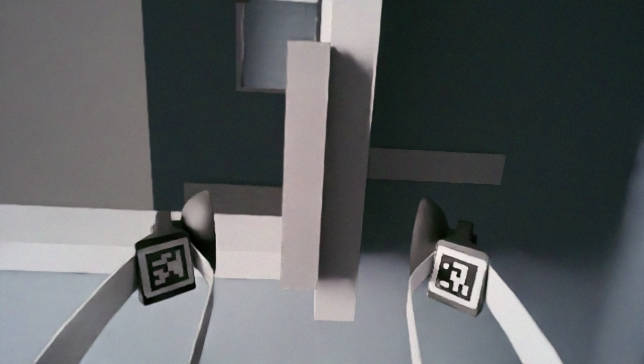

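Emit:
{"fn": "execute_actions", "kwargs": {"actions": [{"r3":{"joints":{"arm_m":0.14,"gripper_m":0.075}}}], "cameras": ["r3_wrist_camera"]}}

Emit:
{"fn": "execute_actions", "kwargs": {"actions": [{"r3":{"joints":{"gripper_m":-0.01}}}], "cameras": []}}

Emit:
{"fn": "execute_actions", "kwargs": {"actions": [{"r3":{"joints":{"lift_m":0.82}}}], "cameras": ["r3_head_camera"]}}

Scene clock: 101.03 s.
r1.base_odometry: x=+0.000 y=+0.000 heading=+0.000 (m, m, rad; r1's odometry frame)
r1.turned_by_wheels: +0.000 (rad since the last result)
r1.turned_by_imu: +0.000 (rad since the last result)
r1.base_tilt: forward=+0.4 right=-0.5 (deg)
r1.lidar_m: 2.01 3.89 0.81 1.19 1.22 1.23 0.99 0.90 0.90 1.12 1.59 1.60
r1.head_depth_mm: 1855 1842 1837 1853 1856 1854 1827 / 2020 2039 1860 - 2113 2012 2033 / 2170 2279 2104 - 2359 2257 2205 / 1920 2588 2346 2675 2649 2579 2280 / 2015 2953 2989 2920 2932 2933 2284 / 2248 3291 3552 3530 3489 3239 2265 / 2270 3603 3951 3991 3961 3315 2276
r1.base_status: not commanded
r1.joint_positions: lift_m=+0.405 arm_m=+0.001 wrist_yaw_rad=+2.882 wrist_pitch_rad=-0.511 wrist_roll_rad=+0.009 gripper_m=+0.037 head_pan_rad=+0.004 head_tilt_rad=-0.014
r1.joint_status: not commanded
r1.motor_effort: left_wheel=+1(1) right_wheel=+0(0) lift_m=+31(31) arm_m=+0(0) wrist_yaw_rad=+0(1) wrist_pitch_rad=+6(6) wrist_roll_rad=+0(0) gripper_m=+0(1) head_pan_rad=-1(0) head_tilt_rad=+1(2) (%)
r1.hand_pose: x=+0.0332 y=+0.0585 z=+0.3971 quat_wxyz=(+0.267, +0.704, +0.088, +0.652) (m; r1's base frame)
r1.wrist_depth_mm: - - - - - - - / - - - - - - - / 956 - - - - - - / 804 - 849 855 860 877 896 / 690 - 725 714 760 736 762 / 595 590 - 613 649 631 634 / 533 538 - 546 544 555 567
r2.base_odometry: x=+0.000 y=+0.000 heading=+0.000 (m, m, rad; r2's odometry frame)
r2.turned_by_wheels: +0.000 (rad since the last result)
r2.turned_by_imu: +0.000 (rad since the last result)
r2.base_tilt: forward=+0.9 right=-0.1 (deg)
r2.lidar_m: 1.44 1.45 1.71 2.19 2.20 1.62 1.43 1.43 1.69 2.58 2.58 1.65
r2.head_depth_mm: 1622 1616 1628 1614 1610 1602 1596 / 1578 1563 1453 1579 1575 1545 1544 / 1529 1505 1410 - - 1492 1508 / 1485 1463 1373 - 2425 1452 1461 / 1446 1423 1337 - - 1407 1422 / 1400 1378 1299 - - 1392 1376 / 1359 1175 1266 - 3757 1327 1342
r2.base_status: not commanded
r2.joint_positions: lift_m=+0.367 arm_m=+0.000 wrist_yaw_rad=+2.981 wrist_pitch_rad=-0.513 wrist_roll_rad=+0.011 gripper_m=+0.037 head_pan_rad=-0.014 head_tilt_rad=+0.011
r2.joint_status: not commanded
r2.motor_effort: left_wheel=+0(1) right_wheel=-1(0) lift_m=+27(27) arm_m=+0(0) wrist_yaw_rad=+0(1) wrist_pitch_rad=+6(6) wrist_roll_rad=+0(1) gripper_m=+1(0) head_pan_rad=+0(0) head_tilt_rad=+2(3) (%)
r2.hand_pose: x=+0.0125 y=+0.0638 z=+0.3585 quat_wxyz=(+0.235, +0.700, +0.123, +0.664) (m; r2's base frame)
r2.wrist_depth_mm: - - - - - - - / - - - - - - - / - - 980 975 948 951 942 / 811 798 787 778 787 760 756 / 668 659 - 645 659 638 634 / 575 574 - 578 - 554 547 / 505 - - - 481 487 476
r3.base_odometry: x=-0.641 y=-1.355 heading=+0.370 (m, m, rad; r3's odometry frame)
r3.turned_by_wheels: +0.000 (rad since the last result)
r3.turned_by_imu: +0.001 (rad since the last result)
r3.base_tilt: forward=-0.4 right=-0.7 (deg)
r3.lidar_m: 2.00 2.09 1.23 1.28 1.61 2.86 2.56 0.96 0.71 0.69 0.72 1.00
r3.head_depth_mm: 2030 713 880 1039 - - 1109 / 2039 718 764 - 1367 1240 1143 / 2794 722 874 - 1367 1239 1145 / 2814 740 867 1191 1360 1243 1132 / 2859 731 870 1099 1358 1249 1120 / 630 709 867 1097 1364 1254 1127 / 609 716 865 1094 1369 1261 1132
r3.base_status: not commanded
r3.joint_positions: lift_m=+0.765 arm_m=+0.140 wrist_yaw_rad=+0.000 wrist_pitch_rad=-0.043 wrist_roll_rad=+1.568 gripper_m=+0.075 head_pan_rad=-1.563 head_tilt_rad=-0.890
r3.joint_status: all done
r3.motor_effort: left_wheel=+2(4) right_wheel=-3(5) lift_m=+14(13) arm_m=+4(3) wrist_yaw_rad=+0(1) wrist_pitch_rad=+12(12) wrist_roll_rad=+1(2) gripper_m=-4(89) head_pan_rad=-2(2) head_tilt_rad=-5(7) (%)
r3.hand_pose: x=-0.0214 y=-0.5395 z=+0.8687 quat_wxyz=(+0.002, +0.000, -1.000, -0.022) (m; r3's base frame)
r3.wrist_depth_mm: - - - 128 144 292 293 / - - - 133 149 302 306 / - - - 137 303 315 315 / - - - 141 313 318 329 / - - 145 146 164 337 340 / 361 366 338 167 172 349 357 / 329 333 332 173 357 366 370
pictures: r3_wrist_camera
camera_calibration (this result's frames):
r3_wrist_camera: T_world_to_cam=[[-0.0346333, 0.0553647, -0.997865, 0.887619], [0.976751, 0.21324, -0.0220693, 0.177199], [0.211563, -0.97543, -0.0614627, -0.305183], [0, 0, 0, 1]] pos_world=[-0.0777727, -0.384613, 0.870877]
Images, in order (width x height): r3_wrist_camera 644x364.

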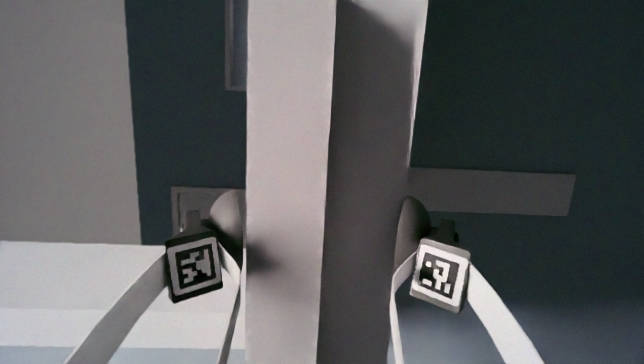

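Scene clock: 102.37 s.
r1.base_odometry: x=+0.000 y=+0.000 heading=+0.000 (m, m, rad; r1's odometry frame)
r1.turned_by_wheels: +0.000 (rad since the last result)
r1.turned_by_imu: +0.000 (rad since the last result)
r1.base_tilt: forward=+0.4 right=-0.6 (deg)
r1.lidar_m: 2.01 3.91 0.81 1.19 1.21 1.23 0.99 0.90 0.91 1.12 1.59 1.59
r1.head_depth_mm: 1874 1844 1850 1841 1848 1835 1826 / 2009 2064 1848 - 2112 2066 2022 / 2189 2278 2065 - 2355 2244 2207 / 1911 2577 2363 2693 2641 2545 2298 / 2028 2978 2965 2994 2955 2948 2293 / 2256 3287 3492 3462 3434 3229 2240 / 2256 3582 3992 - - 3262 2265
r1.base_status: not commanded
r1.joint_positions: lift_m=+0.405 arm_m=+0.001 wrist_yaw_rad=+2.882 wrist_pitch_rad=-0.511 wrist_roll_rad=+0.009 gripper_m=+0.037 head_pan_rad=+0.004 head_tilt_rad=-0.014
r1.joint_status: not commanded
r1.motor_effort: left_wheel=+0(0) right_wheel=+0(0) lift_m=+31(31) arm_m=+0(1) wrist_yaw_rad=+0(0) wrist_pitch_rad=+6(5) wrist_roll_rad=+0(0) gripper_m=+0(0) head_pan_rad=-1(1) head_tilt_rad=+1(1) (%)
r1.hand_pose: x=+0.0332 y=+0.0585 z=+0.3971 quat_wxyz=(+0.267, +0.704, +0.088, +0.652) (m; r1's base frame)
r1.wrist_depth_mm: - - - - - - - / - - - - - - - / 931 - - - - - - / 807 - 840 853 873 885 892 / 693 - 725 717 757 741 755 / 594 596 - 620 638 636 644 / 525 536 - 554 535 554 559
r2.base_odometry: x=+0.000 y=+0.000 heading=+0.000 (m, m, rad; r2's odometry frame)
r2.turned_by_wheels: +0.000 (rad since the last result)
r2.turned_by_imu: +0.000 (rad since the last result)
r2.base_tilt: forward=+0.7 right=-0.1 (deg)
r2.lidar_m: 1.45 1.45 1.72 2.19 2.20 1.62 1.43 1.43 1.69 2.58 2.58 1.64
r2.head_depth_mm: 1624 1619 1621 1612 1606 1600 1595 / 1577 1560 1448 1581 1572 1534 1543 / 1531 1503 1411 - - 1490 1500 / 1484 1461 1371 - 2428 1451 1460 / 1440 1419 1330 - - 1418 1415 / 1398 1385 1305 - - 1372 1378 / 1366 1177 1267 - 3772 1327 1344
r2.base_status: not commanded
r2.joint_positions: lift_m=+0.367 arm_m=+0.000 wrist_yaw_rad=+2.981 wrist_pitch_rad=-0.513 wrist_roll_rad=+0.011 gripper_m=+0.037 head_pan_rad=-0.014 head_tilt_rad=+0.011
r2.joint_status: not commanded
r2.motor_effort: left_wheel=-1(0) right_wheel=-1(0) lift_m=+27(26) arm_m=+0(0) wrist_yaw_rad=+1(0) wrist_pitch_rad=+6(6) wrist_roll_rad=+0(0) gripper_m=+0(0) head_pan_rad=+0(0) head_tilt_rad=+2(2) (%)
r2.hand_pose: x=+0.0125 y=+0.0638 z=+0.3585 quat_wxyz=(+0.235, +0.700, +0.123, +0.664) (m; r2's base frame)
r2.wrist_depth_mm: - - - - - - - / - - - - - - - / - - 975 965 952 941 917 / 825 785 798 767 780 760 750 / 675 659 - 652 663 645 639 / 576 575 - 579 - 549 546 / 501 - - - 485 487 482
r3.base_odometry: x=-0.641 y=-1.355 heading=+0.370 (m, m, rad; r3's odometry frame)
r3.turned_by_wheels: +0.000 (rad since the last result)
r3.turned_by_imu: +0.000 (rad since the last result)
r3.base_tilt: forward=-0.5 right=-0.7 (deg)
r3.lidar_m: 2.00 2.09 1.22 1.28 1.61 2.86 2.56 0.97 0.71 0.69 0.72 1.00
r3.head_depth_mm: 2038 713 881 1037 - - 1110 / 2027 718 766 - 1367 1238 1144 / 2822 723 878 - 1369 1239 1153 / 2839 729 869 1196 1356 1247 1135 / 2885 733 871 1096 1361 1247 1124 / 630 711 867 1096 1366 1254 1124 / 610 715 864 1092 1373 1262 1133
r3.base_status: not commanded
r3.joint_positions: lift_m=+0.765 arm_m=+0.140 wrist_yaw_rad=+0.000 wrist_pitch_rad=-0.052 wrist_roll_rad=+1.571 gripper_m=-0.008 head_pan_rad=-1.563 head_tilt_rad=-0.890
r3.joint_status: all done
r3.motor_effort: left_wheel=+4(3) right_wheel=-3(3) lift_m=+14(14) arm_m=+3(3) wrist_yaw_rad=+0(0) wrist_pitch_rad=+15(14) wrist_roll_rad=+0(1) gripper_m=-32(100) head_pan_rad=-2(2) head_tilt_rad=-7(7) (%)
r3.hand_pose: x=-0.0214 y=-0.5392 z=+0.8664 quat_wxyz=(+0.000, +0.000, -1.000, -0.026) (m; r3's base frame)
r3.wrist_depth_mm: - - - 129 145 294 298 / - - - 133 297 303 308 / - - - 137 305 313 318 / - - - 142 316 321 331 / - - 142 147 167 338 346 / 359 367 148 167 261 348 357 / 326 335 333 175 364 371 374
pictures: none
No camera images: the call's "cameras" was empty. Leave "cameras" out to get every camera's image.

Scene clock: 103.70 s.
r1.base_odometry: x=+0.000 y=+0.000 heading=+0.000 (m, m, rad; r1's odometry frame)
r1.turned_by_wheels: +0.000 (rad since the last result)
r1.turned_by_imu: +0.000 (rad since the last result)
r1.base_tilt: forward=+0.4 right=-0.5 (deg)
r1.lidar_m: 2.01 3.89 0.81 1.19 1.22 1.22 0.98 0.90 0.91 1.12 1.59 1.60
r1.head_depth_mm: 1846 1861 1868 1844 1843 1837 1843 / 2024 2047 1866 - 2121 2037 2026 / 2187 2300 2076 - 2393 2261 2246 / 1914 2602 2384 2663 2675 2548 2320 / 2012 2923 2919 2977 2953 2933 2311 / 2224 3291 3441 3491 3488 3270 2292 / 2259 3665 - 4000 - 3327 2260
r1.base_status: not commanded
r1.joint_positions: lift_m=+0.405 arm_m=+0.001 wrist_yaw_rad=+2.882 wrist_pitch_rad=-0.511 wrist_roll_rad=+0.009 gripper_m=+0.037 head_pan_rad=+0.004 head_tilt_rad=-0.014
r1.joint_status: not commanded
r1.motor_effort: left_wheel=+1(0) right_wheel=+0(0) lift_m=+31(31) arm_m=+0(0) wrist_yaw_rad=+0(0) wrist_pitch_rad=+6(5) wrist_roll_rad=+0(0) gripper_m=-1(0) head_pan_rad=+0(0) head_tilt_rad=+2(1) (%)
r1.hand_pose: x=+0.0332 y=+0.0585 z=+0.3971 quat_wxyz=(+0.267, +0.704, +0.088, +0.652) (m; r1's base frame)
r1.wrist_depth_mm: - - - - - - - / - - - - - - - / 945 - - - - - - / 814 - 832 860 874 883 899 / 675 - 727 722 740 738 753 / 596 598 - 620 651 630 639 / 532 544 - 547 542 555 561
r2.base_odometry: x=+0.000 y=+0.000 heading=+0.000 (m, m, rad; r2's odometry frame)
r2.turned_by_wheels: +0.000 (rad since the last result)
r2.turned_by_imu: +0.000 (rad since the last result)
r2.base_tilt: forward=+0.8 right=+0.1 (deg)
r2.lidar_m: 1.45 1.45 1.71 2.19 2.19 1.62 1.43 1.43 1.69 2.58 2.59 1.65
r2.head_depth_mm: 1640 1622 1618 1613 1604 1596 1593 / 1570 1564 1454 1587 1573 1544 1552 / 1527 1507 1410 - - 1492 1498 / 1492 1463 1373 - 2440 1454 1461 / 1440 1429 1333 - - 1408 1412 / 1401 1382 1301 - - 1378 1378 / 1361 1169 1268 - 3843 1340 1347
r2.base_status: not commanded
r2.joint_positions: lift_m=+0.367 arm_m=+0.000 wrist_yaw_rad=+2.981 wrist_pitch_rad=-0.513 wrist_roll_rad=+0.011 gripper_m=+0.037 head_pan_rad=-0.014 head_tilt_rad=+0.011
r2.joint_status: not commanded
r2.motor_effort: left_wheel=-1(0) right_wheel=-1(0) lift_m=+26(27) arm_m=+0(0) wrist_yaw_rad=+0(1) wrist_pitch_rad=+6(6) wrist_roll_rad=+0(0) gripper_m=+1(1) head_pan_rad=+0(0) head_tilt_rad=+3(2) (%)
r2.hand_pose: x=+0.0125 y=+0.0638 z=+0.3585 quat_wxyz=(+0.235, +0.700, +0.123, +0.664) (m; r2's base frame)
r2.wrist_depth_mm: - - - - - - - / - - - - - - - / - - 979 962 952 956 922 / 797 785 800 785 764 764 755 / 676 664 - 651 669 637 633 / 582 573 - 576 - 543 542 / 506 - - - 485 489 481
r3.base_odometry: x=-0.641 y=-1.355 heading=+0.370 (m, m, rad; r3's odometry frame)
r3.turned_by_wheels: +0.000 (rad since the last result)
r3.turned_by_imu: +0.000 (rad since the last result)
r3.base_tilt: forward=-0.4 right=-0.8 (deg)
r3.lidar_m: 2.00 2.09 1.23 1.28 1.61 2.85 2.56 0.97 0.71 0.69 0.72 1.00
r3.head_depth_mm: 2038 714 641 - 1351 1214 1108 / 2053 720 634 - 1344 1235 1143 / 2815 723 606 - 1350 1239 1146 / 2848 729 621 1144 1362 1246 1134 / 2842 731 868 1099 1356 1251 1121 / 631 710 867 1095 1368 1260 1125 / 610 715 864 1092 1371 1258 1128
r3.base_status: not commanded
r3.joint_positions: lift_m=+0.819 arm_m=+0.140 wrist_yaw_rad=+0.001 wrist_pitch_rad=-0.180 wrist_roll_rad=+1.573 gripper_m=-0.005 head_pan_rad=-1.563 head_tilt_rad=-0.890
r3.joint_status: all done
r3.on_its_own: wrist_pitch_rad is at rest, and its effort (+50) is outside its rest range (-20 to +32)
r3.motor_effort: left_wheel=+3(4) right_wheel=-3(3) lift_m=+29(29) arm_m=+3(3) wrist_yaw_rad=-1(1) wrist_pitch_rad=+50(50) wrist_roll_rad=-2(2) gripper_m=-34(35) head_pan_rad=-3(3) head_tilt_rad=-7(6) (%)
r3.hand_pose: x=-0.0212 y=-0.5323 z=+0.8882 quat_wxyz=(-0.001, +0.000, -0.996, -0.090) (m; r3's base frame)
r3.wrist_depth_mm: - - - 133 155 326 344 / - - - 137 162 336 358 / - - - 142 168 352 375 / - - - 146 175 363 391 / - - - 150 178 381 404 / 358 369 343 156 190 404 427 / 306 316 338 161 395 418 451
pictures: r3_head_camera (sideways: a quarter turn clockwise sets it upright)
camera_calibration (this result's frames):
r3_head_camera: T_world_to_cam=[[0.0469095, 0.797604, -0.601354, 0.805184], [0.998899, -0.0377807, 0.0278101, -0.04553], [-0.000538112, -0.601997, -0.798498, 0.999852], [0, 0, 0, 1]] pos_world=[0.00824713, -0.0420306, 1.28385]
Images, in order (width x height): r3_head_camera 896x504.

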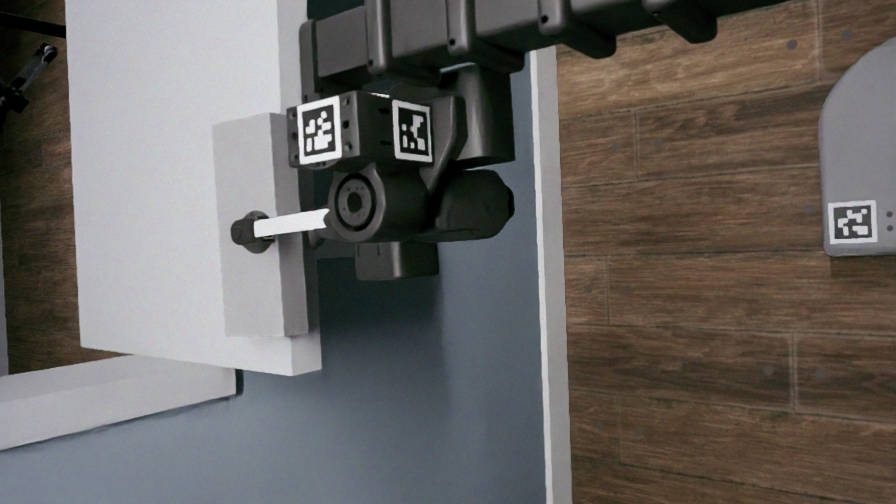

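Emit:
{"fn": "execute_actions", "kwargs": {"actions": [{"r3":{"joints":{"lift_m":0.768}}}], "cameras": []}}

Emit:
{"fn": "execute_actions", "kwargs": {"actions": [{"r3":{"joints":{"arm_m":0.11}}}], "cameras": ["r3_wrist_camera","r3_head_camera"]}}

Scene clock: 108.07 s.
r1.base_odometry: x=+0.000 y=+0.000 heading=+0.000 (m, m, rad; r1's odometry frame)
r1.turned_by_wheels: +0.000 (rad since the last result)
r1.turned_by_imu: +0.000 (rad since the last result)
r1.base_tilt: forward=+0.3 right=-0.5 (deg)
r1.lidar_m: 2.01 3.88 0.81 1.19 1.22 1.23 0.99 0.90 0.91 1.12 1.59 1.60
r1.head_depth_mm: 1867 1862 1854 1859 1854 1838 1850 / 2006 2051 1868 - 2136 2040 2017 / 2205 2301 2088 - 2354 2263 2199 / 1915 2617 2338 2669 2603 2564 2311 / 2018 2967 2962 2967 2979 2849 2282 / 2240 3349 3497 3437 3412 3259 2261 / 2252 3588 3893 3976 3982 3311 2253
r1.base_status: not commanded
r1.joint_positions: lift_m=+0.405 arm_m=+0.001 wrist_yaw_rad=+2.882 wrist_pitch_rad=-0.511 wrist_roll_rad=+0.009 gripper_m=+0.037 head_pan_rad=+0.004 head_tilt_rad=-0.014
r1.joint_status: not commanded
r1.motor_effort: left_wheel=+1(1) right_wheel=+0(0) lift_m=+31(31) arm_m=-1(1) wrist_yaw_rad=+0(1) wrist_pitch_rad=+6(5) wrist_roll_rad=+0(0) gripper_m=+0(1) head_pan_rad=+0(0) head_tilt_rad=+1(0) (%)
r1.hand_pose: x=+0.0332 y=+0.0585 z=+0.3971 quat_wxyz=(+0.267, +0.704, +0.088, +0.652) (m; r1's base frame)
r1.wrist_depth_mm: - - - - - - - / - - - - - - - / 949 - - - - - - / 816 - 833 856 869 894 902 / 692 - 724 734 752 732 756 / 603 606 - 617 640 630 641 / 529 533 - 541 534 557 556
r2.base_odometry: x=+0.000 y=+0.000 heading=+0.000 (m, m, rad; r2's odometry frame)
r2.turned_by_wheels: +0.000 (rad since the last result)
r2.turned_by_imu: +0.000 (rad since the last result)
r2.base_tilt: forward=+0.8 right=+0.0 (deg)
r2.lidar_m: 1.44 1.45 1.71 2.19 2.19 1.62 1.43 1.43 1.69 2.58 2.59 1.65
r2.head_depth_mm: 1620 1620 1609 1610 1608 1599 1596 / 1567 1555 1447 1579 1576 1552 1552 / 1532 1502 1416 - - 1489 1502 / 1493 1466 1371 - 2422 1449 1457 / 1436 1428 1332 - - 1421 1416 / 1396 1378 1301 - - 1371 1384 / 1361 1174 1278 - 3760 1337 1340
r2.base_status: not commanded
r2.joint_positions: lift_m=+0.367 arm_m=+0.000 wrist_yaw_rad=+2.981 wrist_pitch_rad=-0.513 wrist_roll_rad=+0.011 gripper_m=+0.037 head_pan_rad=-0.014 head_tilt_rad=+0.011
r2.joint_status: not commanded
r2.motor_effort: left_wheel=+0(0) right_wheel=+0(0) lift_m=+26(27) arm_m=+0(0) wrist_yaw_rad=+0(1) wrist_pitch_rad=+6(6) wrist_roll_rad=+0(0) gripper_m=+0(0) head_pan_rad=+0(0) head_tilt_rad=+2(2) (%)
r2.hand_pose: x=+0.0125 y=+0.0638 z=+0.3585 quat_wxyz=(+0.235, +0.700, +0.123, +0.664) (m; r2's base frame)
r2.wrist_depth_mm: - - - - - - - / - - - - - - - / - - 967 1000 955 938 918 / 830 795 788 783 772 755 753 / 668 661 - 644 665 629 630 / 571 578 - 582 - 552 539 / 502 - - - 484 487 479
r3.base_odometry: x=-0.641 y=-1.355 heading=+0.370 (m, m, rad; r3's odometry frame)
r3.turned_by_wheels: +0.000 (rad since the last result)
r3.turned_by_imu: +0.000 (rad since the last result)
r3.base_tilt: forward=-0.5 right=-0.8 (deg)
r3.lidar_m: 2.00 2.09 1.23 1.28 1.61 2.87 2.57 0.96 0.72 0.69 0.72 1.00
r3.head_depth_mm: 2034 716 882 - - - 1107 / 2032 719 654 - 1365 1233 1143 / 2825 724 651 - 1373 1243 1150 / 2849 731 867 1196 1359 1245 1139 / 2883 737 872 1103 1359 1253 1126 / 631 710 868 1099 1362 1258 1127 / 610 715 866 1095 1374 1261 1131
r3.base_status: not commanded
r3.joint_positions: lift_m=+0.768 arm_m=+0.139 wrist_yaw_rad=+0.000 wrist_pitch_rad=-0.069 wrist_roll_rad=+1.574 gripper_m=-0.002 head_pan_rad=-1.563 head_tilt_rad=-0.890
r3.joint_status: all done
r3.on_its_own: gripper_m is held at -0.003, not at your -0.010, by its stall guard, which is still easing
r3.motor_effort: left_wheel=+0(3) right_wheel=+0(3) lift_m=+12(25) arm_m=+7(7) wrist_yaw_rad=+1(1) wrist_pitch_rad=+20(50) wrist_roll_rad=-2(2) gripper_m=-28(34) head_pan_rad=-2(3) head_tilt_rad=-7(7) (%)
r3.hand_pose: x=-0.0215 y=-0.5381 z=+0.8652 quat_wxyz=(-0.001, +0.000, -0.999, -0.035) (m; r3's base frame)
r3.wrist_depth_mm: - - - 128 288 298 302 / - - - 133 300 312 315 / - - - 136 311 317 329 / - - - 141 319 328 340 / - - 141 164 170 347 352 / 364 368 147 170 351 360 370 / 324 333 332 178 363 379 383
pictures: none
No camera images: the call's "cameras" was empty. Leave "cameras" out to get every camera's image.

Scene clock: 109.47 s.
r1.base_odometry: x=+0.000 y=+0.000 heading=+0.000 (m, m, rad; r1's odometry frame)
r1.turned_by_wheels: +0.000 (rad since the last result)
r1.turned_by_imu: +0.000 (rad since the last result)
r1.base_tilt: forward=+0.4 right=-0.5 (deg)
r1.lidar_m: 2.01 3.89 0.81 1.19 1.22 1.23 0.99 0.90 0.91 1.12 1.59 1.60
r1.head_depth_mm: 1855 1854 1841 1838 1866 1839 1831 / 2018 2064 1849 - 2110 2017 2039 / 2196 2303 2079 - 2382 2252 2214 / 1913 2560 2391 2690 2606 2571 2325 / 2015 3028 2986 2927 2955 2945 2293 / 2246 3313 3459 3514 3504 3213 2287 / 2268 3604 3972 3987 - 3267 2262
r1.base_status: not commanded
r1.joint_positions: lift_m=+0.405 arm_m=+0.001 wrist_yaw_rad=+2.882 wrist_pitch_rad=-0.511 wrist_roll_rad=+0.009 gripper_m=+0.037 head_pan_rad=+0.004 head_tilt_rad=-0.014
r1.joint_status: not commanded
r1.motor_effort: left_wheel=+0(1) right_wheel=+0(0) lift_m=+31(31) arm_m=-1(0) wrist_yaw_rad=+0(0) wrist_pitch_rad=+6(6) wrist_roll_rad=+0(0) gripper_m=-1(0) head_pan_rad=+0(0) head_tilt_rad=+1(1) (%)
r1.hand_pose: x=+0.0332 y=+0.0585 z=+0.3971 quat_wxyz=(+0.267, +0.704, +0.088, +0.652) (m; r1's base frame)
r1.wrist_depth_mm: - - - - - - - / - - - - - - - / 950 - - - - - - / 823 - 848 852 875 888 909 / 680 - 724 723 738 732 752 / 595 594 - 618 643 634 644 / 528 537 - 546 538 558 562
r2.base_odometry: x=+0.000 y=+0.000 heading=+0.000 (m, m, rad; r2's odometry frame)
r2.turned_by_wheels: +0.000 (rad since the last result)
r2.turned_by_imu: +0.000 (rad since the last result)
r2.base_tilt: forward=+0.8 right=+0.0 (deg)
r2.lidar_m: 1.45 1.45 1.72 2.19 2.20 1.62 1.43 1.43 1.68 2.58 2.59 1.65
r2.head_depth_mm: 1623 1626 1622 1615 1605 1602 1597 / 1580 1564 1445 1582 1577 1541 1553 / 1523 1512 1413 - - 1497 1510 / 1480 1465 1372 - 2410 1446 1461 / 1439 1421 1338 - - 1413 1418 / 1396 1381 1306 - - 1377 1375 / 1362 1170 1270 - 3754 1330 1345
r2.base_status: not commanded
r2.joint_positions: lift_m=+0.367 arm_m=+0.000 wrist_yaw_rad=+2.981 wrist_pitch_rad=-0.513 wrist_roll_rad=+0.011 gripper_m=+0.037 head_pan_rad=-0.014 head_tilt_rad=+0.011
r2.joint_status: not commanded
r2.motor_effort: left_wheel=+0(0) right_wheel=+0(1) lift_m=+27(26) arm_m=+0(0) wrist_yaw_rad=+1(1) wrist_pitch_rad=+6(6) wrist_roll_rad=+0(0) gripper_m=+0(0) head_pan_rad=+0(1) head_tilt_rad=+2(2) (%)
r2.hand_pose: x=+0.0125 y=+0.0638 z=+0.3585 quat_wxyz=(+0.235, +0.700, +0.123, +0.664) (m; r2's base frame)
r2.wrist_depth_mm: - - - - - - - / - - - - - - - / - - 967 965 954 924 938 / 818 811 795 773 766 763 752 / 672 663 - 653 667 642 623 / 580 573 - 578 - 552 545 / 505 - - - 489 484 483
r3.base_odometry: x=-0.641 y=-1.355 heading=+0.370 (m, m, rad; r3's odometry frame)
r3.turned_by_wheels: +0.000 (rad since the last result)
r3.turned_by_imu: +0.000 (rad since the last result)
r3.base_tilt: forward=-0.4 right=-0.8 (deg)
r3.lidar_m: 2.00 2.09 1.23 1.27 1.61 2.85 2.56 0.96 0.71 0.69 0.72 0.99
r3.head_depth_mm: 2048 713 879 1023 - - 1109 / 2045 719 875 - 1339 1233 1144 / 2808 722 875 - 1350 1240 1147 / 2853 728 872 1062 1359 1246 1136 / 2870 733 658 1099 1356 1249 1123 / 630 710 867 1096 1369 1259 1130 / 609 715 865 1092 1368 1261 1133
r3.base_status: not commanded
r3.joint_positions: lift_m=+0.768 arm_m=+0.110 wrist_yaw_rad=+0.001 wrist_pitch_rad=-0.033 wrist_roll_rad=+1.574 gripper_m=+0.001 head_pan_rad=-1.563 head_tilt_rad=-0.890
r3.joint_status: all done
r3.on_its_own: gripper_m is held at +0.000, not at your -0.010, by its stall guard, which is not easing now
r3.motor_effort: left_wheel=+2(2) right_wheel=-2(3) lift_m=+14(13) arm_m=-3(6) wrist_yaw_rad=-2(2) wrist_pitch_rad=+9(19) wrist_roll_rad=-2(2) gripper_m=-15(28) head_pan_rad=-3(2) head_tilt_rad=-6(6) (%)
r3.hand_pose: x=-0.0211 y=-0.5106 z=+0.8742 quat_wxyz=(-0.001, +0.001, -1.000, -0.017) (m; r3's base frame)
r3.wrist_depth_mm: - - - 137 172 317 321 / - - - 141 321 328 333 / - - - 145 331 342 344 / - - - 149 345 347 355 / - - - 153 358 366 370 / 361 368 362 158 377 382 380 / 375 379 381 163 391 393 403
pictures: r3_head_camera (sideways: a quarter turn clockwise sets it upright), r3_wrist_camera
camera_calibration (this result's frames):
r3_head_camera: T_world_to_cam=[[0.0469258, 0.797693, -0.601236, 0.80503], [0.998898, -0.0378062, 0.0278034, -0.0455212], [-0.000551849, -0.601878, -0.798588, 0.999969], [0, 0, 0, 1]] pos_world=[0.00824621, -0.0420279, 1.28384]
r3_wrist_camera: T_world_to_cam=[[-0.0292273, 0.0455144, -0.998536, 0.887198], [0.97667, 0.213918, -0.0188367, 0.168381], [0.212748, -0.975791, -0.0507048, -0.286199], [0, 0, 0, 1]] pos_world=[-0.0776342, -0.35567, 0.87456]
Images, in order (width x height): r3_head_camera 896x504, r3_wrist_camera 644x364.

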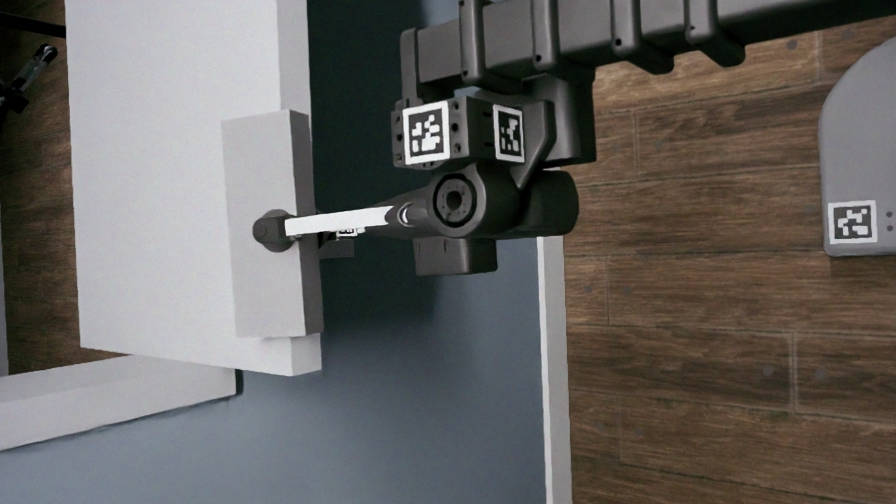

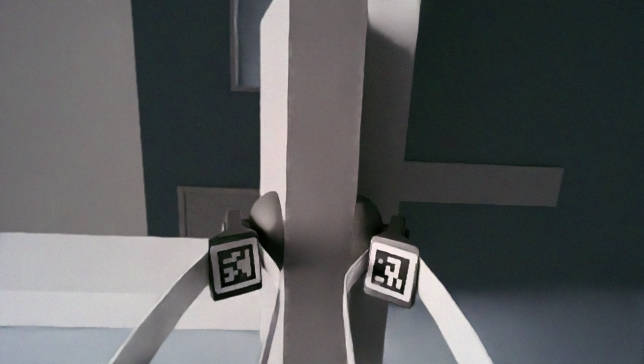

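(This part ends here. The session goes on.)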